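# Load four cartons onto cart and park it in yellow bay

## Task

Move all four cartons from the desk onto the utility cart, then bring the cart into the yellow-taped bay so every one of its four wheels sits inside the tape line and none rests on the tape. No carton may overhang the edges of the cart's trays. At the end the robot must have released everything and backed away, must not have toppled or be left leaning, and nothing may count as placed if it stays put only because the robot holds or props it.

## Robot and tools

ROBOT. A single-arm Hello Robot Stretch 4, about 1.6 m tall. It has an omni-wheel base whose rim lies within 0.23 m of the base origin, a lift riding on a mast, a telescoping arm that reaches forward, a wrist with yaw, pitch and roll, and a two-finger gripper. Loose objects may occasionally get a brief shove from outside.

FRAMES. Base frame: origin on the floor below the base centre, x ahead, y to the left, z up. hand_pose is reported in this frame and marks a point between the open fingertips (URDF link pinch); with all wrist joints at 0 its axes line up with the base frame. The printed hand position may be somewhat off. The odometry frame is the base frame as it was when the scene began; base_odometry integrates wheel rotation, so slipping shows up as travel. Its heading grows to the left and wraps within -3.142 to 3.142.

execute_actions. Argument "actions" is a list holding one action or nothing (empty list = just report state and images). An action holds "base", "joints" or both, optionally with "pace" and "contact_limits"; alternatively {"end_of_arm": "enable_torque"} on its own. All motions in an action start together and may finish at different times; no action runs past 15 s.
- base: exactly one key, each a relative offset from where the base last measured itself in the latest state report. translate_m: straight drive in metres, forward positive, -2 to 2. strafe_m: sideways in metres, left positive, -2 to 2. rotate_rad: turn in place in radians, counter-clockwise seen from above positive, -3.2 to 3.2.
- joints: absolute targets keyed by name (send only the ones you want). lift_m 0 to 1.2 m. arm_m 0 to 0.55 m of extension. wrist_yaw_rad -1.134 to 4.276 (0 straight ahead, positive swings left, 3.14 tucked back; past 3.4 the arm may block it). wrist_pitch_rad -1.117 to 4.259 (0 level, 1.57 pointing down). wrist_roll_rad -1.117 to 4.259 (0 keeps fingers at equal height; positive turns clockwise as seen from behind the gripper). gripper_m -0.038 to 0.141, the fingertip gap in metres; negative means the tips squeeze each other. Done tolerances: lift and arm ±0.004, yaw and roll ±0.02, pitch ±0.05, gripper ±0.004. A joint target outside its range is clipped and flagged; any other bad value or unknown key rejects the call with no motion.
- pace: "slow", "default", "fast" or "max"; base top speed 0.1/0.3/0.4/0.6 m/s and turn rate 1/2/3/4 rad/s respectively. With lift_m above 0.2 at the start of a base move these are reduced, down to 0.3 m/s and 1 rad/s at full height.
- contact_limits: only key arm_m, 0 (gentlest) to 0.75 (firmest), default 0.5; sets how much push the arm tolerates before it stops.
- cameras: list of head_camera, head_left_camera, head_right_camera, wrist_camera or "all"; omitted, null or ["all"] gives all, [] gives none. The "pictures" line names the returned images in order.
A joint or base left out of an action may still be driving toward its previous target without the status showing it. If any result reports a stop, the remaining execute_actions, wait and finished_scene calls in that same reply are skipped.

Other tools. wait(seconds 0 to 10) commands nothing and returns state and images. zoom_image(camera, region [x0,y0,x1,y1] in pixels from the top-left, at most 504 by 504) enlarges part of that camera's most recent full image. Image sizes: head_camera 420x560, head_left/right fisheyes 420x672, wrist_camera 616x392. read_manual returns only licence texts. finished_scene(scene) closes the given scene number once the last command has been held; it is final. Answering without any tool call ends everything.

CAMERAS. head_camera sits atop the mast looking forward and down (turn the base to look around). The two fisheyes beside it look more steeply down and show the base and arm. wrist_camera looks along the fingers, tips near the bottom of its view.

RESULTS. base_status and joint_status: "done" (for the base, wheels turned the full amount, slip included), "off_target" (stopped short, may still push), "contact_stop_at_<key>" (hit something; that part goes slack, a loaded lift can sag, a slack base can roll), "limit_stop_at_<name>" (built-in limit), "time_out", "torque_fault". limit_stop_at_tilt means leaning past 6 degrees: lift, arm and wheels go slack and ignore commands until the lean eases. limit_stop_at_own_body means a self-collision was blocked; move the joint away, not back toward the body. on_its_own lists uncommanded behaviour; its "held at" is a target, not a position. lidar_m: 12 distances in metres from the base origin, 30-degree sectors starting straight ahead and going counter-clockwise (4th left, 7th behind, 10th right); "-" means nothing seen or closer than 0.25 m; it sees from about 0.15 m up, may miss clear objects, thin legs and much behind. wrist_depth_mm: a 7x7 grid of depths in mm (100 to 2000), row by row from top left. turned_by_wheels vs turned_by_imu differing by over about 0.1 rad signals a collision or slip. base_tilt in degrees, forward and right positive, with a fixed bias up to 1.5. motor_effort in percent of maximum, positive toward larger joint values, peak in brackets; for wheel_0..2 positive turns the base right.

GRIPPING. Close to a gripper_m smaller than the object; closing further squeezes harder and pulls the object toward the wrist. The reading and "done" do not prove a hold; a firm grip shows in gripper_m effort. Stuck fingertips on a surface: raise the lift. To unfold the wrist at the start, send lift_m 0.4 with wrist_yaw_rad 0 together.

AVOID. Driving or turning with over 1 kg held and arm_m above 0.2, especially at fast paces; long hard pushes or pulls with a high gripper or high contact limit (tipping). Wrist torque faults (pressing the gripper into things, or over about 2 kg held level); recover with enable_torque. Tilting the gripper up while rolled (self-collision). Dropping, slamming or knocking things over.

Each tool is called by a JSON object that holds its "name" and its "arguments", one argument or row to a line.

## Session

{"name": "execute_actions", "arguments": {
  "actions": []
}}

Scene clock: 0.00 s.
base_odometry: x=+0.000 y=+0.000 heading=+0.000 (m, m, rad; odometry frame)
turned_by_wheels: +0.000 (rad since the last result)
turned_by_imu: +0.000 (rad since the last result)
base_tilt: forward=-0.3 right=-0.1 (deg)
lidar_m: 0.70 0.70 1.74 1.60 1.65 1.96 1.03 1.03 2.39 1.74 1.34 0.80
base_status: not commanded
joint_positions: lift_m=+0.213 arm_m=-0.003 wrist_yaw_rad=+3.194 wrist_pitch_rad=-0.012 wrist_roll_rad=-0.011 gripper_m=+0.057
joint_status: not commanded
motor_effort: lift_m=+18 arm_m=+0 wrist_yaw_rad=+2 wrist_pitch_rad=-6 wrist_roll_rad=-1 gripper_m=-4 wheel_0=+0 wheel_1=+1 wheel_2=-1 (%)
hand_pose: x=-0.1244 y=+0.0723 z=+0.3948 quat_wxyz=(-0.026, +0.006, -0.005, +1.000) (m; base frame)
wrist_depth_mm: - - 136 - - - - / - - 137 - - - 1921 / - 112 138 - - - 1983 / 144 141 197 - - - - / 218 1366 1255 - - - 1921 / 219 1281 201 1366 194 1430 1366 / 217 891 991 107 1008 946 991
pictures: head_camera, head_left_camera, head_right_camera, wrist_camera
Images, in order (width x height): head_camera 420x560, head_left_camera 420x672, head_right_camera 420x672, wrist_camera 616x392.

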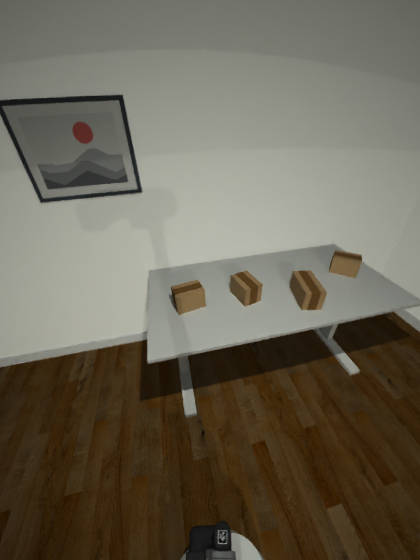

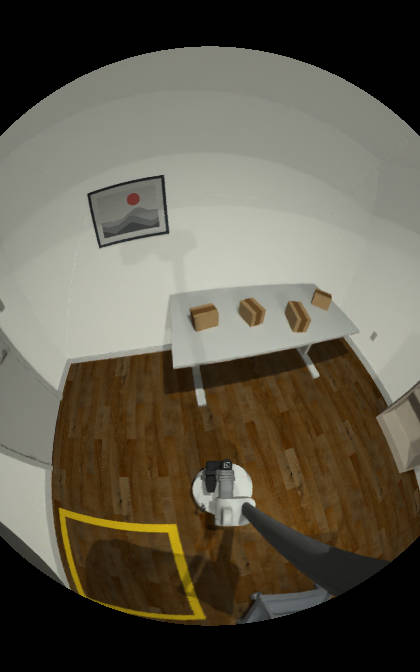

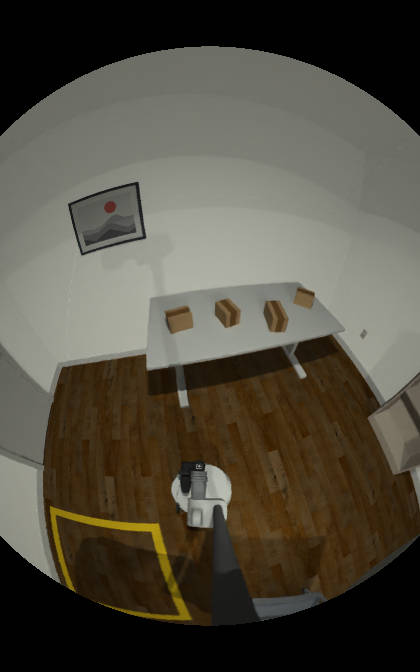

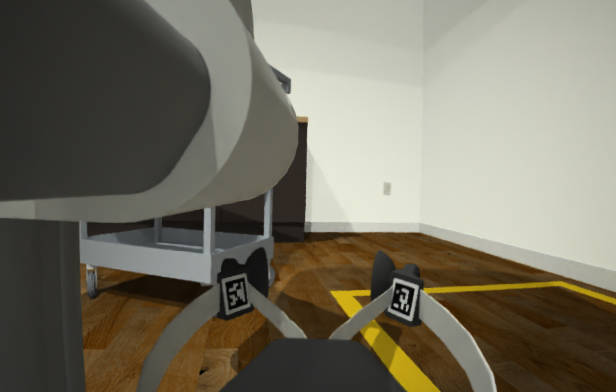

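{"name": "execute_actions", "arguments": {
  "actions": [
    {"base":{"rotate_rad":-1.57},"joints":{"lift_m":0.9,"wrist_yaw_rad":0}}
  ]
}}

Scene clock: 8.00 s.
base_odometry: x=+0.000 y=+0.000 heading=-1.569 (m, m, rad; odometry frame)
turned_by_wheels: -1.569 (rad since the last result)
turned_by_imu: -1.612 (rad since the last result)
base_tilt: forward=-0.2 right=+0.0 (deg)
lidar_m: 1.75 1.43 0.83 0.70 0.69 1.75 1.61 1.64 1.89 1.04 1.03 2.42
base_status: done
joint_positions: lift_m=+0.900 arm_m=-0.003 wrist_yaw_rad=+0.000 wrist_pitch_rad=-0.012 wrist_roll_rad=-0.011 gripper_m=+0.057
joint_status: all done
motor_effort: lift_m=+22(25) arm_m=+0(0) wrist_yaw_rad=+1(7) wrist_pitch_rad=-6(5) wrist_roll_rad=-2(1) gripper_m=-2(4) wheel_0=+3(10) wheel_1=+2(9) wheel_2=+3(10) (%)
hand_pose: x=+0.4568 y=-0.0873 z=+1.0813 quat_wxyz=(+1.000, -0.005, -0.006, +0.000) (m; base frame)
wrist_depth_mm: 1661 1756 1808 1921 - - - / 1708 1756 1921 1983 - - - / 1756 1808 1863 1863 - - - / 1708 1863 1808 1983 - - - / 1708 1808 1863 1921 - - - / 1756 1808 201 1983 195 - - / 1756 1863 1921 107 - - -
pictures: head_camera, head_left_camera, head_right_camera, wrist_camera
Images, in order (width x height): head_camera 420x560, head_left_camera 420x672, head_right_camera 420x672, wrist_camera 616x392.

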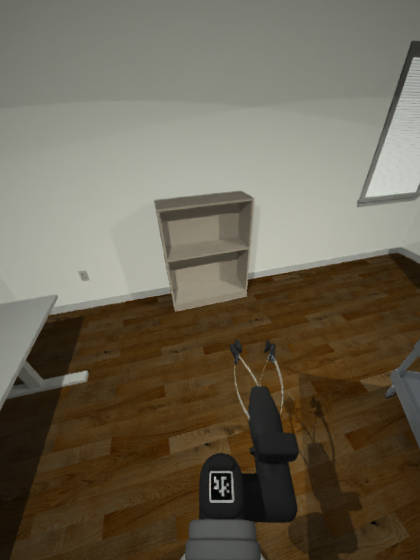

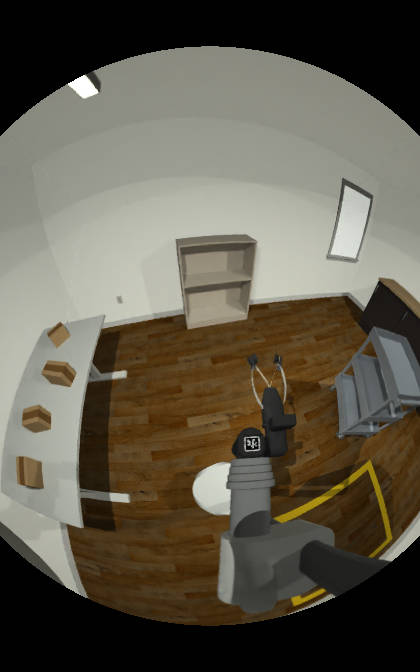

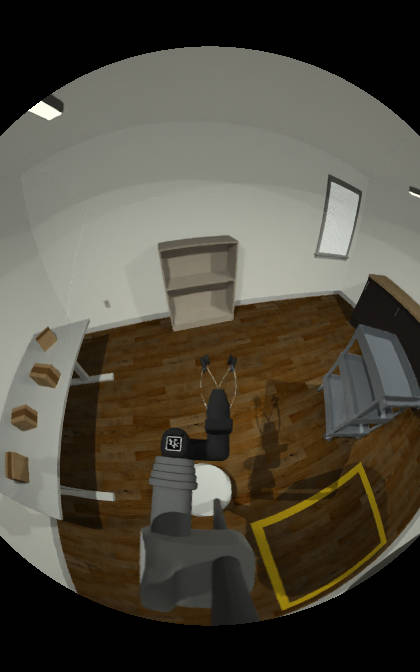

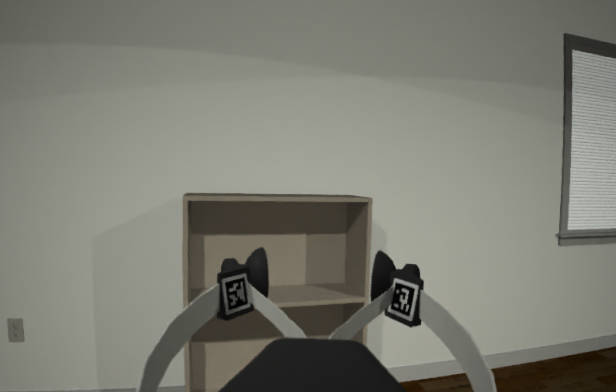

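{"name": "execute_actions", "arguments": {
  "actions": [
    {"base":{"rotate_rad":-0.8}}
  ],
  "cameras": ["head_camera","head_left_camera"]
}}

Scene clock: 14.37 s.
base_odometry: x=+0.000 y=+0.000 heading=-2.369 (m, m, rad; odometry frame)
turned_by_wheels: -0.800 (rad since the last result)
turned_by_imu: -0.821 (rad since the last result)
base_tilt: forward=-0.2 right=+0.1 (deg)
lidar_m: 1.23 1.84 1.75 1.06 0.74 0.68 1.54 1.69 1.62 1.68 2.29 1.03
base_status: done
joint_positions: lift_m=+0.900 arm_m=-0.003 wrist_yaw_rad=+0.000 wrist_pitch_rad=-0.012 wrist_roll_rad=-0.011 gripper_m=+0.057
joint_status: not commanded
motor_effort: lift_m=+21(22) arm_m=+0(1) wrist_yaw_rad=+1(0) wrist_pitch_rad=-6(6) wrist_roll_rad=-1(1) gripper_m=-5(3) wheel_0=+2(10) wheel_1=+1(6) wheel_2=+2(10) (%)
hand_pose: x=+0.4567 y=-0.0875 z=+1.0813 quat_wxyz=(+1.000, -0.005, -0.006, +0.000) (m; base frame)
wrist_depth_mm: 1921 - - - - - - / 1921 - - - - - - / 1863 - - - - - - / 1983 - - - - - - / 1921 - - - - - 1983 / 1921 - 202 - 195 1060 917 / - - - 107 1430 768 1983
pictures: head_camera, head_left_camera
Images, in order (width x height): head_camera 420x560, head_left_camera 420x672.

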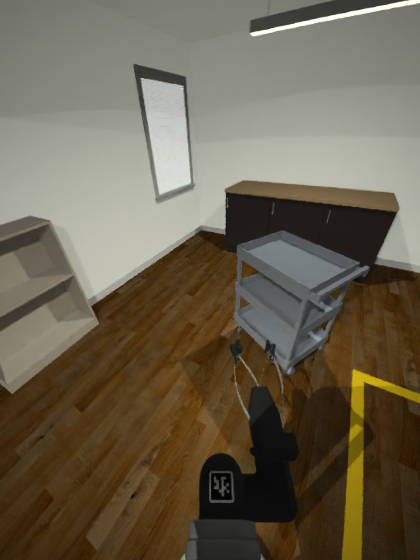

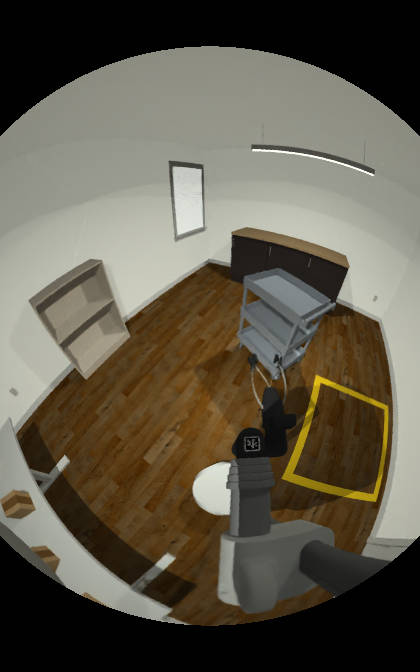

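{"name": "execute_actions", "arguments": {
  "actions": [
    {"base":{"rotate_rad":-0.7}}
  ],
  "cameras": ["head_camera","head_left_camera"]
}}

Scene clock: 24.30 s.
base_odometry: x=+0.000 y=+0.000 heading=-3.068 (m, m, rad; odometry frame)
turned_by_wheels: -0.699 (rad since the last result)
turned_by_imu: -0.717 (rad since the last result)
base_tilt: forward=-0.2 right=+0.1 (deg)
lidar_m: 1.02 1.05 2.37 1.76 1.37 0.79 0.69 0.70 1.77 1.61 1.64 1.95
base_status: done
joint_positions: lift_m=+0.900 arm_m=-0.003 wrist_yaw_rad=+0.000 wrist_pitch_rad=-0.012 wrist_roll_rad=-0.011 gripper_m=+0.057
joint_status: not commanded
motor_effort: lift_m=+21(21) arm_m=-1(1) wrist_yaw_rad=+2(1) wrist_pitch_rad=-6(6) wrist_roll_rad=-2(1) gripper_m=-3(3) wheel_0=+3(6) wheel_1=+2(10) wheel_2=+3(10) (%)
hand_pose: x=+0.4567 y=-0.0875 z=+1.0813 quat_wxyz=(+1.000, -0.005, -0.006, +0.000) (m; base frame)
wrist_depth_mm: - - - - - - 1808 / - - - - - - 1808 / - - - - - - 1808 / - - - - - - 1808 / - 1464 - - - - 1863 / 960 891 200 - 194 - 1756 / 1281 1281 1336 107 - - 1756
pictures: head_camera, head_left_camera
Images, in order (width x height): head_camera 420x560, head_left_camera 420x672.

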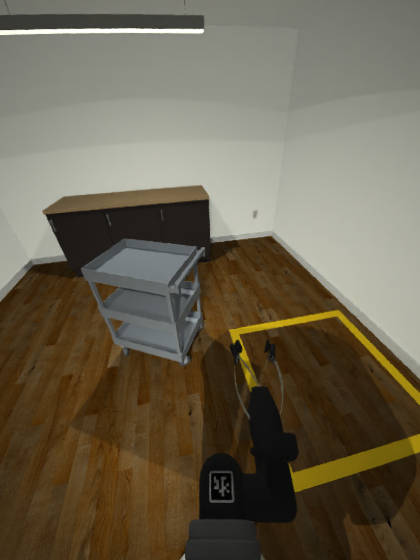

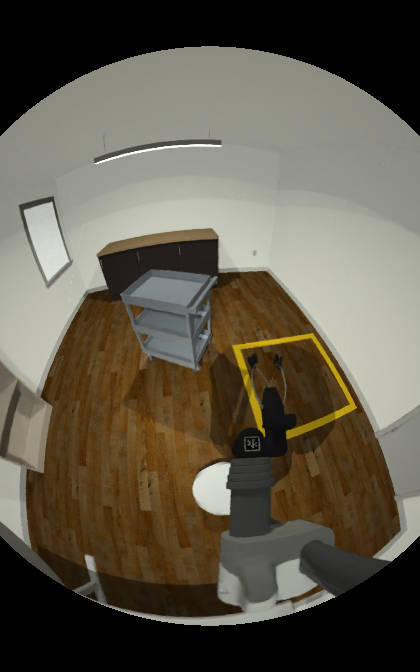

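{"name": "execute_actions", "arguments": {
  "actions": [
    {"base":{"strafe_m":1.25},"pace":"fast"}
  ],
  "cameras": ["head_camera"]
}}

{"name": "execute_actions", "arguments": {
  "actions": [
    {"base":{"translate_m":1.2},"pace":"fast"}
  ],
  "cameras": ["head_camera"]
}}

{"name": "execute_actions", "arguments": {
  "actions": [
    {"base":{"rotate_rad":-1.57},"joints":{"lift_m":0.5}}
  ],
  "cameras": ["head_camera","head_left_camera"]
}}

Scene clock: 41.90 s.
base_odometry: x=+0.092 y=-1.247 heading=-3.068 (m, m, rad; odometry frame)
turned_by_wheels: +0.000 (rad since the last result)
turned_by_imu: +0.004 (rad since the last result)
base_tilt: forward=-0.1 right=+0.0 (deg)
lidar_m: 2.37 1.58 0.62 0.53 0.52 1.03 0.94 0.95 1.15 2.87 1.43 1.24
base_status: done
joint_positions: lift_m=+0.900 arm_m=-0.003 wrist_yaw_rad=+0.000 wrist_pitch_rad=-0.012 wrist_roll_rad=-0.011 gripper_m=+0.057
joint_status: not commanded
motor_effort: lift_m=+20(21) arm_m=+0(0) wrist_yaw_rad=+2(2) wrist_pitch_rad=-7(6) wrist_roll_rad=-2(1) gripper_m=-4(4) wheel_0=-1(12) wheel_1=+2(11) wheel_2=+0(3) (%)
hand_pose: x=+0.4567 y=-0.0874 z=+1.0814 quat_wxyz=(+1.000, -0.005, -0.006, +0.000) (m; base frame)
wrist_depth_mm: 1921 - - - - - - / - - - - - - - / - - - - - - - / - - - - - - - / - - - - - - - / - - 201 - 195 991 917 / - - - 107 - 1281 1336
pictures: head_camera
Images, in order (width x height): head_camera 420x560.

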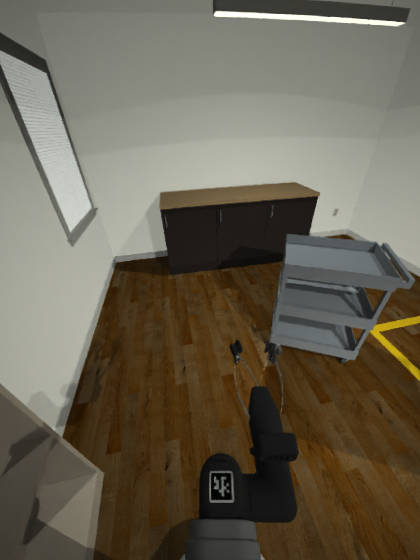

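Scene clock: 46.47 s.
base_odometry: x=-1.105 y=-1.335 heading=-3.068 (m, m, rad; odometry frame)
turned_by_wheels: +0.000 (rad since the last result)
turned_by_imu: +0.000 (rad since the last result)
base_tilt: forward=-0.1 right=+0.0 (deg)
lidar_m: 1.17 1.19 1.25 1.09 1.10 1.03 2.14 2.14 2.94 0.40 0.45 1.32
base_status: done
joint_positions: lift_m=+0.900 arm_m=-0.003 wrist_yaw_rad=+0.000 wrist_pitch_rad=-0.012 wrist_roll_rad=-0.011 gripper_m=+0.057
joint_status: not commanded
motor_effort: lift_m=+21(21) arm_m=-1(1) wrist_yaw_rad=+2(1) wrist_pitch_rad=-6(5) wrist_roll_rad=-1(1) gripper_m=-3(3) wheel_0=+2(8) wheel_1=+3(6) wheel_2=-2(15) (%)
hand_pose: x=+0.4568 y=-0.0874 z=+1.0814 quat_wxyz=(+1.000, -0.005, -0.006, +0.000) (m; base frame)
wrist_depth_mm: 1464 1576 1618 1618 1708 1756 1921 / 1499 1537 1618 1661 1808 1808 1921 / 1499 1537 1618 1708 1756 1863 1983 / 1499 1576 1618 1708 1756 1863 1921 / 1499 1118 1160 1205 1255 1281 1281 / 1499 991 201 1060 195 1160 1205 / 1499 976 1025 107 1118 1160 1205
pictures: head_camera
Images, in order (width x height): head_camera 420x560.

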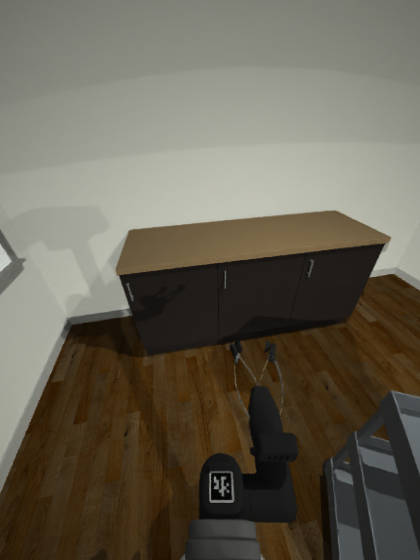

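Scene clock: 48.90 s.
torque_fault: wrist_pitch_rad switched itself off since the last result.
base_odometry: x=-1.105 y=-1.335 heading=+1.646 (m, m, rad; odometry frame)
turned_by_wheels: -1.569 (rad since the last result)
turned_by_imu: -1.612 (rad since the last result)
base_tilt: forward=-0.3 right=+0.1 (deg)
lidar_m: 0.35 0.35 1.37 1.21 1.22 1.29 1.09 1.09 1.01 2.14 2.14 0.38
base_status: done
joint_positions: lift_m=+0.649 arm_m=-0.002 wrist_yaw_rad=-0.002 wrist_pitch_rad=-0.228 wrist_roll_rad=-0.011 gripper_m=+0.057
joint_status: lift_m contact_stop (moved -0.251 of -0.400)
on_its_own: lift_m is slack since a contact_stop (your +0.500 is given up); wrist_pitch_rad is off since a torque_fault, until you send "end_of_arm": "enable_torque" (its first target -0.014 is given up)
motor_effort: lift_m=+17(18) arm_m=-1(1) wrist_yaw_rad=+6(98) wrist_pitch_rad=+0(100) wrist_roll_rad=-2(13) gripper_m=-2(8) wheel_0=+2(16) wheel_1=+2(12) wheel_2=+2(18) (%)
hand_pose: x=+0.4493 y=-0.0879 z=+0.8921 quat_wxyz=(+0.993, -0.005, -0.114, -0.001) (m; base frame)
wrist_depth_mm: - - - - - - - / - - - - - - - / - - - - - - - / - - - - - - - / - - - - - - - / 459 634 200 741 195 - - / 143 143 146 107 149 149 152
pictures: head_camera, head_left_camera
Images, in order (width x height): head_camera 420x560, head_left_camera 420x672.

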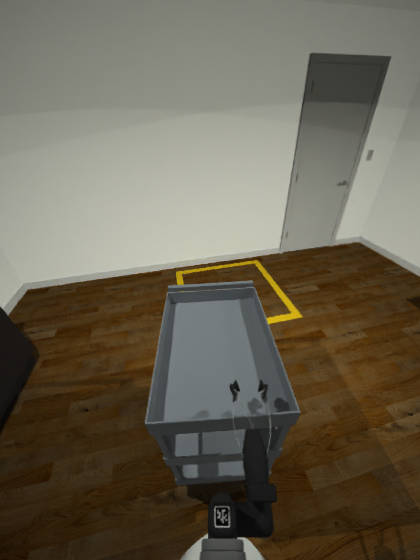

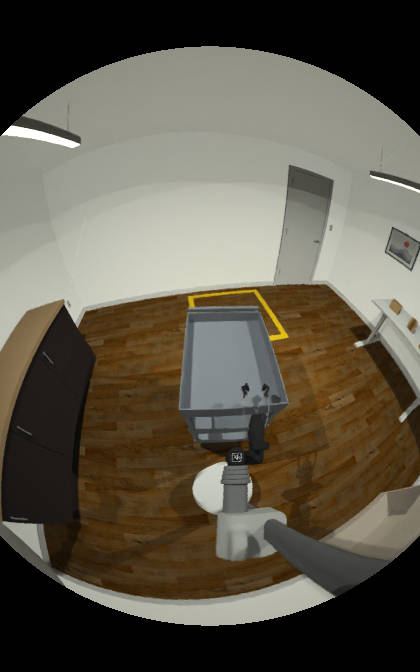

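The gripper came down on the cart's top tray, which tripped a torque fault in the wrist pitch motor. The cart looks undamaged. I'll recover the wrist, then push.

{"name": "execute_actions", "arguments": {
  "actions": [
    {"joints":{"lift_m":0.85}}
  ],
  "cameras": []
}}

{"name": "execute_actions", "arguments": {
  "actions": [
    {"end_of_arm":"enable_torque"}
  ],
  "cameras": []
}}

{"name": "execute_actions", "arguments": {
  "actions": [
    {"joints":{"wrist_pitch_rad":0,"wrist_yaw_rad":0}}
  ],
  "cameras": ["head_camera"]
}}

Scene clock: 60.23 s.
base_odometry: x=-1.105 y=-1.335 heading=+1.646 (m, m, rad; odometry frame)
turned_by_wheels: +0.000 (rad since the last result)
turned_by_imu: +0.002 (rad since the last result)
base_tilt: forward=-0.2 right=+0.1 (deg)
lidar_m: 0.35 0.35 1.36 1.21 1.21 1.28 1.08 1.10 1.00 2.13 2.14 0.39
base_status: not commanded
joint_positions: lift_m=+0.850 arm_m=-0.002 wrist_yaw_rad=+0.000 wrist_pitch_rad=+0.599 wrist_roll_rad=-0.011 gripper_m=+0.057
joint_status: all done
on_its_own: wrist_pitch_rad is off since a torque_fault, until you send "end_of_arm": "enable_torque" (its first target -0.014 is given up)
motor_effort: lift_m=+22(23) arm_m=-1(1) wrist_yaw_rad=+2(7) wrist_pitch_rad=+0(1) wrist_roll_rad=-2(3) gripper_m=-3(2) wheel_0=+2(3) wheel_1=+2(2) wheel_2=+2(2) (%)
hand_pose: x=+0.4067 y=-0.0874 z=+0.8653 quat_wxyz=(+0.956, -0.005, +0.295, +0.002) (m; base frame)
wrist_depth_mm: - - 707 715 - - - / - 615 661 661 621 - - / 449 508 508 504 477 - - / 399 410 407 410 410 364 1756 / 342 343 345 343 343 312 1430 / 291 294 202 293 194 216 227 / 218 218 220 107 226 230 1060
pictures: none
No camera images: the call's "cameras" was empty. Leave "cameras" out to get every camera's image.

Scene clock: 60.53 s.
base_odometry: x=-1.105 y=-1.335 heading=+1.646 (m, m, rad; odometry frame)
turned_by_wheels: +0.000 (rad since the last result)
turned_by_imu: +0.000 (rad since the last result)
base_tilt: forward=-0.2 right=+0.0 (deg)
lidar_m: 0.35 0.36 1.36 1.20 1.21 1.28 1.09 1.09 1.02 2.13 2.14 0.40
base_status: not commanded
joint_positions: lift_m=+0.850 arm_m=-0.002 wrist_yaw_rad=+0.000 wrist_pitch_rad=+0.599 wrist_roll_rad=-0.011 gripper_m=+0.057
joint_status: not commanded
end_of_arm: enable_torque: each motor that was off is on again
on_its_own: wrist_pitch_rad is held at +0.599, not at its first target -0.014, since a torque_fault
motor_effort: lift_m=+22(22) arm_m=-2(1) wrist_yaw_rad=+2(1) wrist_pitch_rad=+0(1) wrist_roll_rad=-2(2) gripper_m=-3(5) wheel_0=+2(2) wheel_1=+2(2) wheel_2=+2(2) (%)
hand_pose: x=+0.4067 y=-0.0874 z=+0.8653 quat_wxyz=(+0.956, -0.005, +0.295, +0.002) (m; base frame)
wrist_depth_mm: - - 707 715 - - - / - 621 676 661 627 - - / 449 508 504 504 473 - - / 402 410 410 410 407 364 1808 / 340 343 343 343 345 314 1464 / 291 296 201 296 195 216 228 / 218 219 220 107 225 229 1060
pictures: none
No camera images: the call's "cameras" was empty. Leave "cameras" out to get every camera's image.

Scene clock: 61.43 s.
base_odometry: x=-1.105 y=-1.335 heading=+1.646 (m, m, rad; odometry frame)
turned_by_wheels: +0.000 (rad since the last result)
turned_by_imu: +0.000 (rad since the last result)
base_tilt: forward=-0.2 right=+0.0 (deg)
lidar_m: 0.34 0.35 1.37 1.19 1.21 1.28 1.10 1.10 1.00 2.12 2.12 0.36
base_status: not commanded
joint_positions: lift_m=+0.850 arm_m=-0.002 wrist_yaw_rad=+0.000 wrist_pitch_rad=+0.003 wrist_roll_rad=-0.011 gripper_m=+0.057
joint_status: all done
motor_effort: lift_m=+22(22) arm_m=-1(1) wrist_yaw_rad=+1(0) wrist_pitch_rad=-7(10) wrist_roll_rad=-1(2) gripper_m=-3(5) wheel_0=+2(2) wheel_1=+2(2) wheel_2=+2(2) (%)
hand_pose: x=+0.4569 y=-0.0874 z=+1.0272 quat_wxyz=(+1.000, -0.005, +0.001, +0.000) (m; base frame)
wrist_depth_mm: - - - - - - - / - - - - - - - / - - - - - - - / - - - - - - - / - - - - - - - / - 741 202 768 194 - - / 480 549 603 107 559 - -
pictures: head_camera
Images, in order (width x height): head_camera 420x560.

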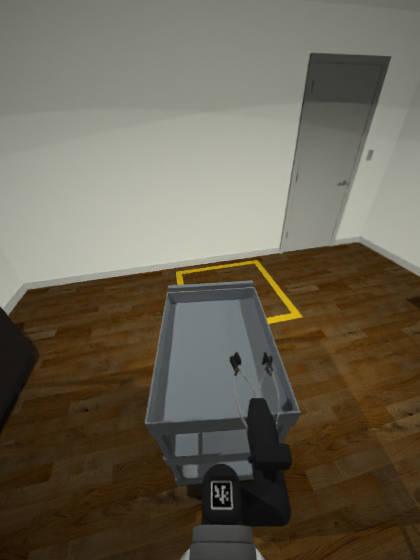

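{"name": "execute_actions", "arguments": {
  "actions": [
    {"base":{"strafe_m":0.53},"joints":{"lift_m":0.95}}
  ],
  "cameras": []
}}

{"name": "execute_actions", "arguments": {
  "actions": [
    {"base":{"translate_m":0.42}}
  ],
  "cameras": ["head_right_camera"]
}}

Scene clock: 105.07 s.
base_odometry: x=-1.634 y=-1.374 heading=+1.645 (m, m, rad; odometry frame)
turned_by_wheels: +0.000 (rad since the last result)
turned_by_imu: +0.002 (rad since the last result)
base_tilt: forward=-0.1 right=+0.0 (deg)
lidar_m: 2.49 1.24 0.75 0.65 0.66 0.84 1.23 1.22 1.44 1.96 0.48 0.46
base_status: done
joint_positions: lift_m=+0.950 arm_m=-0.002 wrist_yaw_rad=+0.000 wrist_pitch_rad=+0.002 wrist_roll_rad=-0.011 gripper_m=+0.057
joint_status: all done
motor_effort: lift_m=+21(22) arm_m=-1(1) wrist_yaw_rad=+2(2) wrist_pitch_rad=-6(7) wrist_roll_rad=-2(2) gripper_m=-4(2) wheel_0=-3(9) wheel_1=+1(13) wheel_2=+0(2) (%)
hand_pose: x=+0.4569 y=-0.0874 z=+1.1273 quat_wxyz=(+1.000, -0.005, +0.001, +0.000) (m; base frame)
wrist_depth_mm: - - - - - - - / - - - - - - - / - - - - - - - / - - - - - - - / - - - - - - - / - - 201 - 195 - - / - - - 107 750 741 759
pictures: none
No camera images: the call's "cameras" was empty. Leave "cameras" out to get every camera's image.

Scene clock: 107.97 s.
base_odometry: x=-1.665 y=-0.956 heading=+1.646 (m, m, rad; odometry frame)
turned_by_wheels: +0.000 (rad since the last result)
turned_by_imu: +0.001 (rad since the last result)
base_tilt: forward=-0.1 right=+0.0 (deg)
lidar_m: 2.08 2.09 0.84 0.75 0.78 0.91 1.62 1.63 1.69 0.29 0.30 0.41
base_status: done
joint_positions: lift_m=+0.950 arm_m=-0.002 wrist_yaw_rad=+0.000 wrist_pitch_rad=+0.002 wrist_roll_rad=-0.011 gripper_m=+0.057
joint_status: not commanded
motor_effort: lift_m=+21(21) arm_m=-2(1) wrist_yaw_rad=+2(2) wrist_pitch_rad=-6(6) wrist_roll_rad=-1(2) gripper_m=-4(4) wheel_0=+2(7) wheel_1=+3(5) wheel_2=-2(13) (%)
hand_pose: x=+0.4569 y=-0.0874 z=+1.1273 quat_wxyz=(+1.000, -0.005, +0.001, +0.000) (m; base frame)
wrist_depth_mm: 1708 1808 1921 - - - - / 1661 1808 1921 1921 - - - / 1756 1756 1863 1983 - - - / 1756 1863 1921 1983 - - - / 1808 1808 1921 - - - - / 1808 1863 200 - 194 - - / 1708 1808 1921 107 - - -
pictures: head_right_camera
Images, in order (width x height): head_right_camera 420x672.

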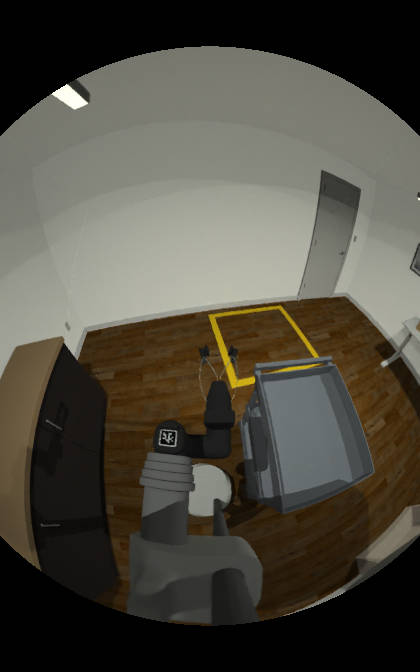

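{"name": "execute_actions", "arguments": {
  "actions": [
    {"base":{"strafe_m":-0.5},"pace":"slow"}
  ],
  "cameras": ["head_right_camera"]
}}

Scene clock: 117.33 s.
base_odometry: x=-1.167 y=-0.918 heading=+1.646 (m, m, rad; odometry frame)
turned_by_wheels: +0.000 (rad since the last result)
turned_by_imu: +0.004 (rad since the last result)
base_tilt: forward=-0.1 right=+0.0 (deg)
lidar_m: 2.19 2.22 1.41 1.25 1.26 1.77 1.49 1.34 0.26 0.25 0.25 0.25
base_status: done
joint_positions: lift_m=+0.950 arm_m=-0.002 wrist_yaw_rad=+0.000 wrist_pitch_rad=+0.002 wrist_roll_rad=-0.011 gripper_m=+0.057
joint_status: not commanded
motor_effort: lift_m=+21(21) arm_m=-1(1) wrist_yaw_rad=+1(1) wrist_pitch_rad=-6(6) wrist_roll_rad=-2(2) gripper_m=-3(3) wheel_0=+6(13) wheel_1=-3(7) wheel_2=-3(4) (%)
hand_pose: x=+0.4569 y=-0.0874 z=+1.1273 quat_wxyz=(+1.000, -0.005, +0.001, +0.000) (m; base frame)
wrist_depth_mm: 1808 1921 1921 - - - - / 1863 1921 - - - - - / 1808 1921 - - - - - / 1863 1921 - - - - - / 1983 1921 - - - - - / 1921 1983 201 - 195 - - / 1983 1983 - 107 - - -
pictures: head_right_camera
Images, in order (width x height): head_right_camera 420x672.

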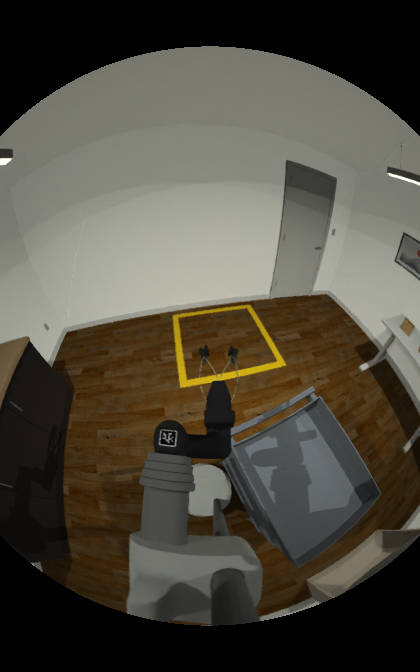

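{"name": "execute_actions", "arguments": {
  "actions": [
    {"base":{"strafe_m":-0.35},"pace":"slow"}
  ],
  "cameras": ["head_right_camera"]
}}

Scene clock: 129.33 s.
base_odometry: x=-0.818 y=-0.892 heading=+1.646 (m, m, rad; odometry frame)
turned_by_wheels: +0.000 (rad since the last result)
turned_by_imu: +0.003 (rad since the last result)
base_tilt: forward=-0.1 right=+0.1 (deg)
lidar_m: 2.28 2.29 1.81 1.61 1.60 1.67 1.43 0.43 0.25 0.25 0.25 0.25
base_status: done
joint_positions: lift_m=+0.950 arm_m=-0.002 wrist_yaw_rad=+0.000 wrist_pitch_rad=+0.002 wrist_roll_rad=-0.011 gripper_m=+0.057
joint_status: not commanded
motor_effort: lift_m=+21(21) arm_m=-1(1) wrist_yaw_rad=+1(1) wrist_pitch_rad=-6(6) wrist_roll_rad=-2(2) gripper_m=-4(3) wheel_0=+6(10) wheel_1=-4(10) wheel_2=-2(2) (%)
hand_pose: x=+0.4569 y=-0.0874 z=+1.1273 quat_wxyz=(+1.000, -0.005, +0.001, +0.000) (m; base frame)
wrist_depth_mm: 1921 1983 - - - - - / 1921 1983 - - - - - / 1921 - - - - - - / 1863 - - - - - - / 1921 1983 - - - - - / 1983 - 201 - 194 - - / 1983 - - 107 - - -
pictures: head_right_camera
Images, in order (width x height): head_right_camera 420x672.

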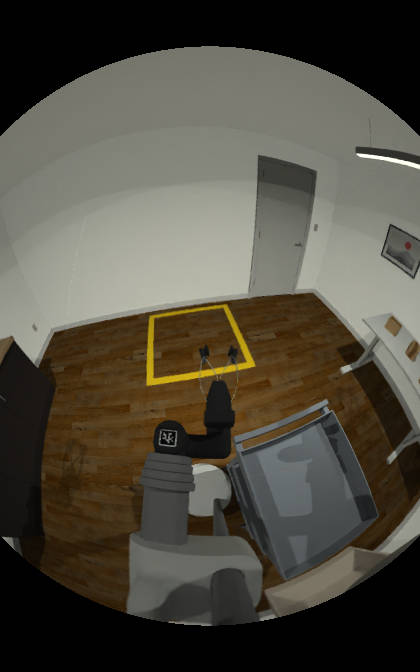

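{"name": "execute_actions", "arguments": {
  "actions": [
    {"base":{"translate_m":0.75}}
  ],
  "cameras": []
}}

{"name": "execute_actions", "arguments": {
  "actions": [
    {"base":{"strafe_m":-0.55}}
  ],
  "cameras": []
}}

{"name": "execute_actions", "arguments": {
  "actions": [
    {"base":{"rotate_rad":3.14}}
  ],
  "cameras": ["head_camera","head_left_camera"]
}}

Scene clock: 150.20 s.
base_odometry: x=-0.874 y=-0.145 heading=+1.646 (m, m, rad; odometry frame)
turned_by_wheels: +0.000 (rad since the last result)
turned_by_imu: +0.001 (rad since the last result)
base_tilt: forward=-0.1 right=+0.0 (deg)
lidar_m: 1.52 1.54 1.85 1.75 1.77 2.11 1.86 0.56 0.62 1.56 1.66 1.78
base_status: done
joint_positions: lift_m=+0.950 arm_m=-0.002 wrist_yaw_rad=+0.000 wrist_pitch_rad=+0.002 wrist_roll_rad=-0.011 gripper_m=+0.057
joint_status: not commanded
motor_effort: lift_m=+21(21) arm_m=-1(1) wrist_yaw_rad=+2(1) wrist_pitch_rad=-7(6) wrist_roll_rad=-2(1) gripper_m=-3(4) wheel_0=+3(13) wheel_1=+2(9) wheel_2=-2(19) (%)
hand_pose: x=+0.4569 y=-0.0874 z=+1.1273 quat_wxyz=(+1.000, -0.005, +0.001, +0.000) (m; base frame)
wrist_depth_mm: 1205 1255 1336 1397 1464 1537 1537 / 1229 1308 1336 1336 1499 1537 1537 / 1229 1281 1336 1430 1464 1537 1618 / 1255 1308 1336 1397 1464 1537 1618 / 1255 1308 1336 1430 1464 1576 1618 / 1281 1308 200 1464 195 1618 1708 / 1281 1308 1430 107 1537 1576 1661
pictures: none
No camera images: the call's "cameras" was empty. Leave "cameras" out to get every camera's image.

Scene clock: 153.37 s.
base_odometry: x=-0.326 y=-0.103 heading=+1.646 (m, m, rad; odometry frame)
turned_by_wheels: +0.000 (rad since the last result)
turned_by_imu: -0.001 (rad since the last result)
base_tilt: forward=-0.1 right=-0.1 (deg)
lidar_m: 1.66 1.67 1.98 2.30 2.32 0.48 0.43 1.74 1.15 1.01 1.01 1.89
base_status: done
joint_positions: lift_m=+0.950 arm_m=-0.002 wrist_yaw_rad=+0.000 wrist_pitch_rad=+0.002 wrist_roll_rad=-0.011 gripper_m=+0.057
joint_status: not commanded
motor_effort: lift_m=+21(21) arm_m=-1(1) wrist_yaw_rad=+1(1) wrist_pitch_rad=-6(7) wrist_roll_rad=-2(2) gripper_m=-3(5) wheel_0=+0(10) wheel_1=-1(12) wheel_2=+0(1) (%)
hand_pose: x=+0.4569 y=-0.0874 z=+1.1273 quat_wxyz=(+1.000, -0.005, +0.001, +0.000) (m; base frame)
wrist_depth_mm: 1308 1397 1430 1464 1576 1661 1708 / 1336 1430 1464 1537 1576 1661 1756 / 1336 1430 1464 1537 1576 1708 1808 / 1397 1430 1430 1499 1661 1661 1756 / 1366 1430 1464 1537 1576 1708 1808 / 1397 1430 201 1537 195 1708 1808 / 1397 1430 1499 107 1708 1756 1808
pictures: none
No camera images: the call's "cameras" was empty. Leave "cameras" out to get every camera's image.

Scene clock: 156.43 s.
base_odometry: x=-0.326 y=-0.103 heading=-1.498 (m, m, rad; odometry frame)
turned_by_wheels: +3.139 (rad since the last result)
turned_by_imu: +3.229 (rad since the last result)
base_tilt: forward=-0.2 right=+0.1 (deg)
lidar_m: 0.38 1.73 1.15 1.03 1.05 1.88 1.65 1.67 2.04 2.27 2.31 0.45
base_status: done
joint_positions: lift_m=+0.950 arm_m=-0.002 wrist_yaw_rad=+0.000 wrist_pitch_rad=+0.002 wrist_roll_rad=-0.011 gripper_m=+0.057
joint_status: not commanded
motor_effort: lift_m=+21(21) arm_m=-1(1) wrist_yaw_rad=+1(1) wrist_pitch_rad=-6(6) wrist_roll_rad=-1(1) gripper_m=-4(5) wheel_0=-4(11) wheel_1=-2(9) wheel_2=-2(12) (%)
hand_pose: x=+0.4569 y=-0.0874 z=+1.1273 quat_wxyz=(+1.000, -0.005, +0.001, +0.000) (m; base frame)
wrist_depth_mm: 1708 1661 1863 1921 1983 - - / 1756 1808 1808 1863 1921 - - / 1708 1756 1808 1921 1983 - - / 1708 1808 1863 1921 1983 - - / 1808 1756 1808 1863 1983 - - / 1808 1808 201 1661 195 - - / 1863 1808 831 107 759 - -
pictures: head_camera, head_left_camera
Images, in order (width x height): head_camera 420x560, head_left_camera 420x672.

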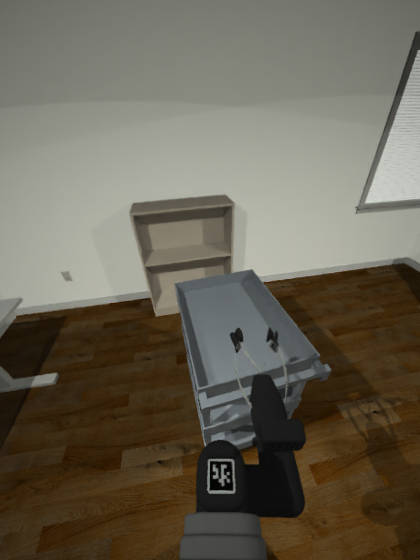

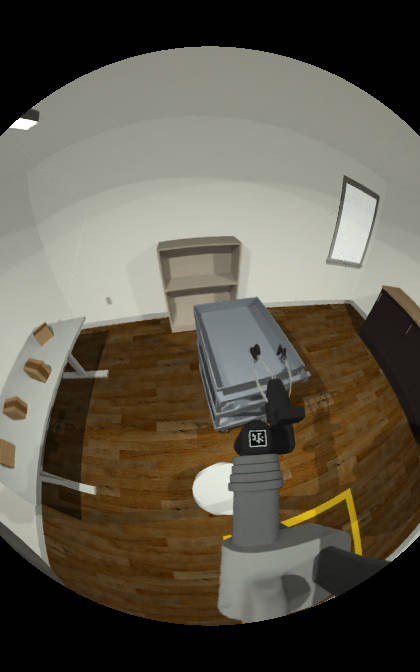

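{"name": "execute_actions", "arguments": {
  "actions": [
    {"base":{"translate_m":-0.35}}
  ],
  "cameras": []
}}

{"name": "execute_actions", "arguments": {
  "actions": [
    {"base":{"rotate_rad":1.53}}
  ],
  "cameras": ["head_camera"]
}}

Scene clock: 167.87 s.
base_odometry: x=-0.351 y=+0.246 heading=-1.498 (m, m, rad; odometry frame)
turned_by_wheels: +0.000 (rad since the last result)
turned_by_imu: +0.002 (rad since the last result)
base_tilt: forward=-0.1 right=+0.0 (deg)
lidar_m: 0.72 1.73 1.09 0.97 1.75 1.50 1.31 1.33 1.62 2.34 2.34 0.84
base_status: done
joint_positions: lift_m=+0.950 arm_m=-0.002 wrist_yaw_rad=+0.000 wrist_pitch_rad=+0.002 wrist_roll_rad=-0.011 gripper_m=+0.057
joint_status: not commanded
motor_effort: lift_m=+20(21) arm_m=-1(1) wrist_yaw_rad=+2(1) wrist_pitch_rad=-6(6) wrist_roll_rad=-2(2) gripper_m=-5(3) wheel_0=-1(9) wheel_1=-3(9) wheel_2=+2(11) (%)
hand_pose: x=+0.4569 y=-0.0874 z=+1.1273 quat_wxyz=(+1.000, -0.005, +0.001, +0.000) (m; base frame)
wrist_depth_mm: 1983 - - - - - - / - - - - - - - / - - - - - - - / - - - - - - - / - - - - - - - / - - 201 1160 195 - - / - - 866 107 691 - -
pictures: none
No camera images: the call's "cameras" was empty. Leave "cameras" out to get every camera's image.

Scene clock: 170.03 s.
base_odometry: x=-0.351 y=+0.246 heading=+0.031 (m, m, rad; odometry frame)
turned_by_wheels: +1.529 (rad since the last result)
turned_by_imu: +1.573 (rad since the last result)
base_tilt: forward=-0.1 right=+0.0 (deg)
lidar_m: 0.97 1.70 1.48 1.31 1.32 1.63 2.36 2.37 0.87 0.74 1.74 1.09
base_status: done
joint_positions: lift_m=+0.950 arm_m=-0.002 wrist_yaw_rad=+0.000 wrist_pitch_rad=+0.002 wrist_roll_rad=-0.011 gripper_m=+0.057
joint_status: not commanded
motor_effort: lift_m=+21(21) arm_m=-1(1) wrist_yaw_rad=+1(1) wrist_pitch_rad=-6(6) wrist_roll_rad=-2(2) gripper_m=-4(4) wheel_0=-4(10) wheel_1=-2(12) wheel_2=-4(12) (%)
hand_pose: x=+0.4569 y=-0.0874 z=+1.1273 quat_wxyz=(+1.000, -0.005, +0.001, +0.000) (m; base frame)
wrist_depth_mm: 1397 1397 1499 1537 1661 1708 1756 / 1430 1464 1464 1537 1661 1708 1808 / 1430 1464 1537 1576 1661 1756 1756 / 1430 1464 1537 1576 1661 1756 1808 / 1430 1499 1499 1618 1661 1808 1808 / 1464 1499 201 1098 195 1229 1118 / 1430 1464 1618 107 1008 931 991
pictures: head_camera
Images, in order (width x height): head_camera 420x560.

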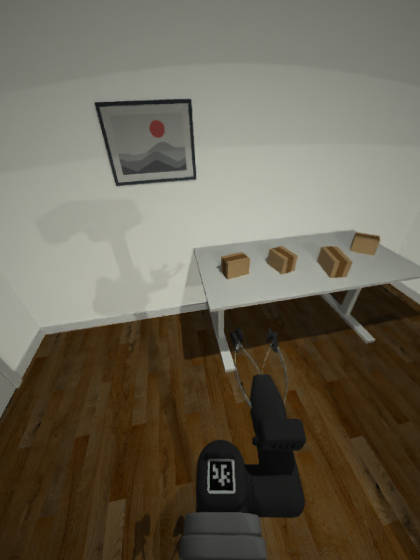

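{"name": "execute_actions", "arguments": {
  "actions": [
    {"base":{"translate_m":0.45},"joints":{"lift_m":0.68,"gripper_m":0.141}}
  ],
  "cameras": ["head_camera","wrist_camera"]
}}

Scene clock: 178.40 s.
base_odometry: x=+0.099 y=+0.260 heading=+0.031 (m, m, rad; odometry frame)
turned_by_wheels: +0.000 (rad since the last result)
turned_by_imu: +0.001 (rad since the last result)
base_tilt: forward=-0.2 right=+0.0 (deg)
lidar_m: 0.53 1.26 1.52 1.39 1.41 1.75 2.81 2.82 0.83 1.11 0.96 0.59
base_status: done
joint_positions: lift_m=+0.680 arm_m=-0.002 wrist_yaw_rad=+0.000 wrist_pitch_rad=+0.002 wrist_roll_rad=-0.011 gripper_m=+0.141
joint_status: all done
motor_effort: lift_m=+13(18) arm_m=-2(1) wrist_yaw_rad=+1(1) wrist_pitch_rad=-6(6) wrist_roll_rad=-1(2) gripper_m=-1(3) wheel_0=+3(8) wheel_1=+2(4) wheel_2=-3(12) (%)
hand_pose: x=+0.4569 y=-0.0874 z=+0.8579 quat_wxyz=(+1.000, -0.005, +0.001, +0.000) (m; base frame)
wrist_depth_mm: 960 1025 1042 1098 1160 1182 1255 / 976 1008 1078 1098 1138 1205 1229 / 1008 1042 1078 1118 1160 1255 1281 / 1025 1042 1118 1118 1182 1205 1281 / 1008 1042 1060 621 778 683 661 / 1025 1060 484 569 484 207 564 / 1042 1078 410 107 424 392 410
pictures: head_camera, wrist_camera
Images, in order (width x height): head_camera 420x560, wrist_camera 616x392.

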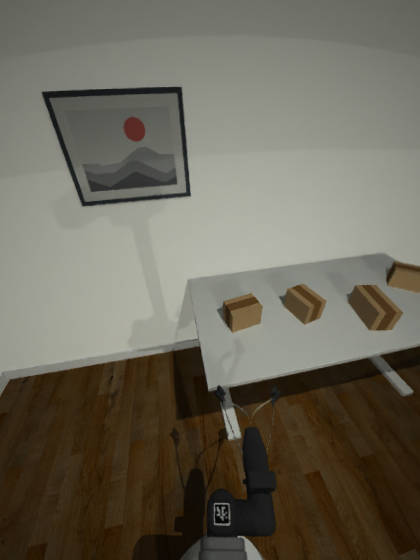

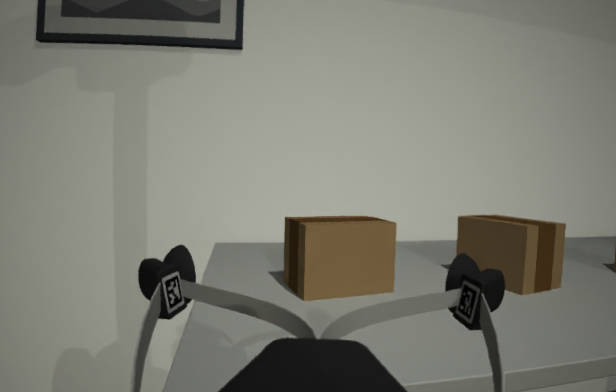

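{"name": "execute_actions", "arguments": {
  "actions": [
    {"base":{"strafe_m":-0.04},"joints":{"lift_m":0.625,"arm_m":0.15}}
  ],
  "cameras": ["wrist_camera"]
}}

Scene clock: 186.83 s.
base_odometry: x=+0.100 y=+0.220 heading=+0.031 (m, m, rad; odometry frame)
turned_by_wheels: +0.000 (rad since the last result)
turned_by_imu: +0.001 (rad since the last result)
base_tilt: forward=-0.2 right=+0.0 (deg)
lidar_m: 0.52 1.27 1.56 1.42 1.45 1.78 2.78 2.81 0.79 1.09 0.98 0.60
base_status: done
joint_positions: lift_m=+0.625 arm_m=+0.149 wrist_yaw_rad=+0.000 wrist_pitch_rad=+0.002 wrist_roll_rad=-0.011 gripper_m=+0.141
joint_status: all done
motor_effort: lift_m=+13(14) arm_m=+5(5) wrist_yaw_rad=+1(2) wrist_pitch_rad=-6(6) wrist_roll_rad=-1(2) gripper_m=+1(2) wheel_0=+1(10) wheel_1=-2(8) wheel_2=+0(2) (%)
hand_pose: x=+0.6085 y=-0.0874 z=+0.8029 quat_wxyz=(+1.000, -0.005, +0.001, +0.000) (m; base frame)
wrist_depth_mm: 854 878 931 960 991 1042 1078 / 854 891 931 976 1008 1060 1098 / 878 904 946 960 1025 1060 1098 / 891 917 931 466 1025 1078 512 / 878 904 597 459 549 554 484 / 878 345 340 404 347 208 402 / 597 270 289 107 301 278 286
pictures: wrist_camera
Images, in order (width x height): wrist_camera 616x392.

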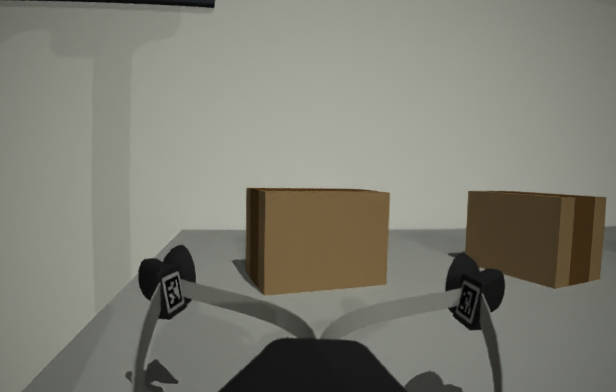

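{"name": "execute_actions", "arguments": {
  "actions": [
    {"joints":{"arm_m":0.33}}
  ],
  "cameras": ["wrist_camera"]
}}

{"name": "execute_actions", "arguments": {
  "actions": [
    {"joints":{"gripper_m":0.06}}
  ],
  "cameras": []
}}

{"name": "execute_actions", "arguments": {
  "actions": [
    {"joints":{"lift_m":0.85,"arm_m":0.0}}
  ],
  "cameras": ["wrist_camera"]
}}

Scene clock: 198.93 s.
base_odometry: x=+0.100 y=+0.220 heading=+0.031 (m, m, rad; odometry frame)
turned_by_wheels: +0.000 (rad since the last result)
turned_by_imu: +0.001 (rad since the last result)
base_tilt: forward=-0.3 right=+0.1 (deg)
lidar_m: 0.55 1.27 1.55 1.42 1.47 1.78 2.80 2.81 0.77 1.08 0.98 0.60
base_status: not commanded
joint_positions: lift_m=+0.625 arm_m=+0.329 wrist_yaw_rad=+0.000 wrist_pitch_rad=+0.002 wrist_roll_rad=-0.011 gripper_m=+0.141
joint_status: all done
motor_effort: lift_m=+13(13) arm_m=+5(4) wrist_yaw_rad=+1(2) wrist_pitch_rad=-6(5) wrist_roll_rad=-2(2) gripper_m=-1(1) wheel_0=+0(1) wheel_1=-2(2) wheel_2=+0(0) (%)
hand_pose: x=+0.7885 y=-0.0874 z=+0.8030 quat_wxyz=(+1.000, -0.005, +0.001, +0.000) (m; base frame)
wrist_depth_mm: 699 715 750 768 809 866 891 / 699 723 759 798 842 866 904 / 707 741 768 788 842 866 917 / 715 741 759 353 831 878 891 / 723 732 263 272 300 707 399 / 723 345 262 272 297 208 382 / 273 268 267 107 293 278 283
pictures: wrist_camera
Images, in order (width x height): wrist_camera 616x392.

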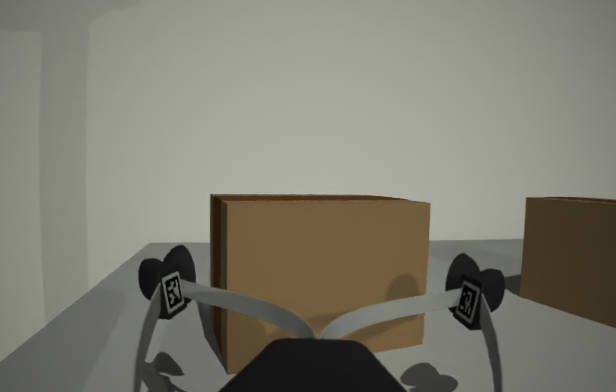

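Scene clock: 200.77 s.
base_odometry: x=+0.100 y=+0.220 heading=+0.031 (m, m, rad; odometry frame)
turned_by_wheels: +0.000 (rad since the last result)
turned_by_imu: +0.001 (rad since the last result)
base_tilt: forward=+0.0 right=+0.0 (deg)
lidar_m: 0.54 1.27 1.56 1.41 1.46 1.77 2.79 2.81 0.79 1.08 0.99 0.59
base_status: not commanded
joint_positions: lift_m=+0.625 arm_m=+0.329 wrist_yaw_rad=+0.000 wrist_pitch_rad=+0.002 wrist_roll_rad=-0.011 gripper_m=+0.060
joint_status: all done
motor_effort: lift_m=+13(13) arm_m=+5(5) wrist_yaw_rad=+1(1) wrist_pitch_rad=-6(5) wrist_roll_rad=-1(2) gripper_m=-3(4) wheel_0=+1(1) wheel_1=-2(2) wheel_2=+0(0) (%)
hand_pose: x=+0.7885 y=-0.0874 z=+0.8030 quat_wxyz=(+1.000, -0.005, +0.001, +0.000) (m; base frame)
wrist_depth_mm: 691 715 741 768 809 854 878 / 699 741 759 798 809 854 891 / 699 741 759 788 820 866 904 / 723 732 778 355 831 878 917 / 732 732 283 274 294 723 402 / 723 379 202 276 198 404 382 / 272 263 265 107 293 268 282
pictures: none
No camera images: the call's "cameras" was empty. Leave "cameras" out to get every camera's image.

Scene clock: 202.87 s.
base_odometry: x=+0.100 y=+0.220 heading=+0.031 (m, m, rad; odometry frame)
turned_by_wheels: +0.000 (rad since the last result)
turned_by_imu: +0.001 (rad since the last result)
base_tilt: forward=-0.1 right=+0.0 (deg)
lidar_m: 0.52 1.26 1.56 1.42 1.47 1.79 2.80 2.81 0.80 1.08 0.98 0.59
base_status: not commanded
joint_positions: lift_m=+0.850 arm_m=+0.001 wrist_yaw_rad=+0.000 wrist_pitch_rad=+0.002 wrist_roll_rad=-0.011 gripper_m=+0.060
joint_status: all done
motor_effort: lift_m=+22(22) arm_m=-5(4) wrist_yaw_rad=+2(1) wrist_pitch_rad=-5(6) wrist_roll_rad=-2(2) gripper_m=-4(4) wheel_0=+1(1) wheel_1=-2(2) wheel_2=+0(0) (%)
hand_pose: x=+0.4603 y=-0.0875 z=+1.0273 quat_wxyz=(+1.000, -0.005, +0.001, +0.000) (m; base frame)
wrist_depth_mm: 976 1008 1025 1118 1160 1229 1255 / 960 1008 1042 1138 1160 1229 1281 / 1008 1025 1098 1118 1182 1281 1281 / 1008 1042 1098 1138 1205 1255 1308 / 1042 1078 1098 1138 1205 1255 1336 / 1025 1078 202 715 197 723 1042 / 1042 1060 778 107 750 647 723
pictures: wrist_camera
Images, in order (width x height): wrist_camera 616x392.

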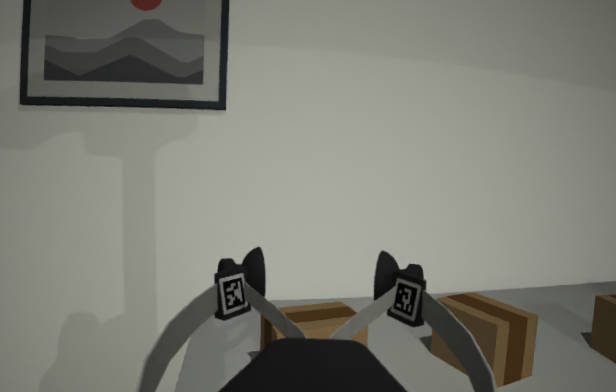

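{"name": "execute_actions", "arguments": {
  "actions": [
    {"joints":{"lift_m":0.625,"gripper_m":0.141}}
  ],
  "cameras": []
}}

{"name": "execute_actions", "arguments": {
  "actions": [
    {"joints":{"arm_m":0.44}}
  ],
  "cameras": ["wrist_camera"]
}}

Scene clock: 209.03 s.
base_odometry: x=+0.100 y=+0.220 heading=+0.031 (m, m, rad; odometry frame)
turned_by_wheels: +0.000 (rad since the last result)
turned_by_imu: +0.002 (rad since the last result)
base_tilt: forward=-0.1 right=+0.0 (deg)
lidar_m: 0.52 1.26 1.56 1.42 1.46 1.79 2.79 2.81 0.80 1.07 0.97 0.59
base_status: not commanded
joint_positions: lift_m=+0.625 arm_m=+0.001 wrist_yaw_rad=+0.000 wrist_pitch_rad=+0.002 wrist_roll_rad=-0.011 gripper_m=+0.141
joint_status: all done
motor_effort: lift_m=+13(21) arm_m=-5(5) wrist_yaw_rad=+2(2) wrist_pitch_rad=-6(6) wrist_roll_rad=-2(2) gripper_m=-1(4) wheel_0=+1(1) wheel_1=-2(2) wheel_2=+0(0) (%)
hand_pose: x=+0.4603 y=-0.0875 z=+0.8029 quat_wxyz=(+1.000, -0.005, +0.001, +0.000) (m; base frame)
wrist_depth_mm: 991 1008 1078 1118 1160 1229 1281 / 1025 1042 1060 1138 1182 1229 1281 / 1008 1025 1078 1118 1205 1229 1308 / 1008 1042 1098 627 1182 723 1255 / 1025 1060 676 609 654 627 732 / 1025 424 342 404 359 207 404 / 1042 319 332 107 1229 1281 1336
pictures: none
No camera images: the call's "cameras" was empty. Leave "cameras" out to get every camera's image.

Scene clock: 211.43 s.
base_odometry: x=+0.100 y=+0.220 heading=+0.031 (m, m, rad; odometry frame)
turned_by_wheels: +0.000 (rad since the last result)
turned_by_imu: +0.001 (rad since the last result)
base_tilt: forward=-0.2 right=+0.0 (deg)
lidar_m: 0.53 1.26 1.55 1.43 1.46 1.77 2.80 2.81 0.78 1.08 0.99 0.60
base_status: not commanded
joint_positions: lift_m=+0.625 arm_m=+0.439 wrist_yaw_rad=-0.001 wrist_pitch_rad=+0.002 wrist_roll_rad=-0.011 gripper_m=+0.141
joint_status: all done
motor_effort: lift_m=+14(14) arm_m=+5(5) wrist_yaw_rad=+3(2) wrist_pitch_rad=-6(6) wrist_roll_rad=-2(2) gripper_m=-1(0) wheel_0=+1(1) wheel_1=-2(2) wheel_2=+0(0) (%)
hand_pose: x=+0.8984 y=-0.0876 z=+0.8029 quat_wxyz=(+1.000, -0.005, +0.001, +0.000) (m; base frame)
wrist_depth_mm: 597 621 654 668 699 732 759 / 603 621 654 676 707 732 759 / 603 627 661 683 723 750 788 / 615 634 647 676 699 759 788 / 621 634 196 204 217 549 707 / 370 345 195 204 215 212 399 / 271 270 198 107 225 259 283
pictures: wrist_camera
Images, in order (width x height): wrist_camera 616x392.

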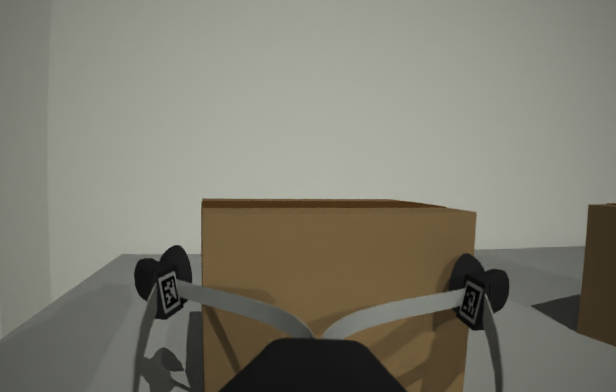

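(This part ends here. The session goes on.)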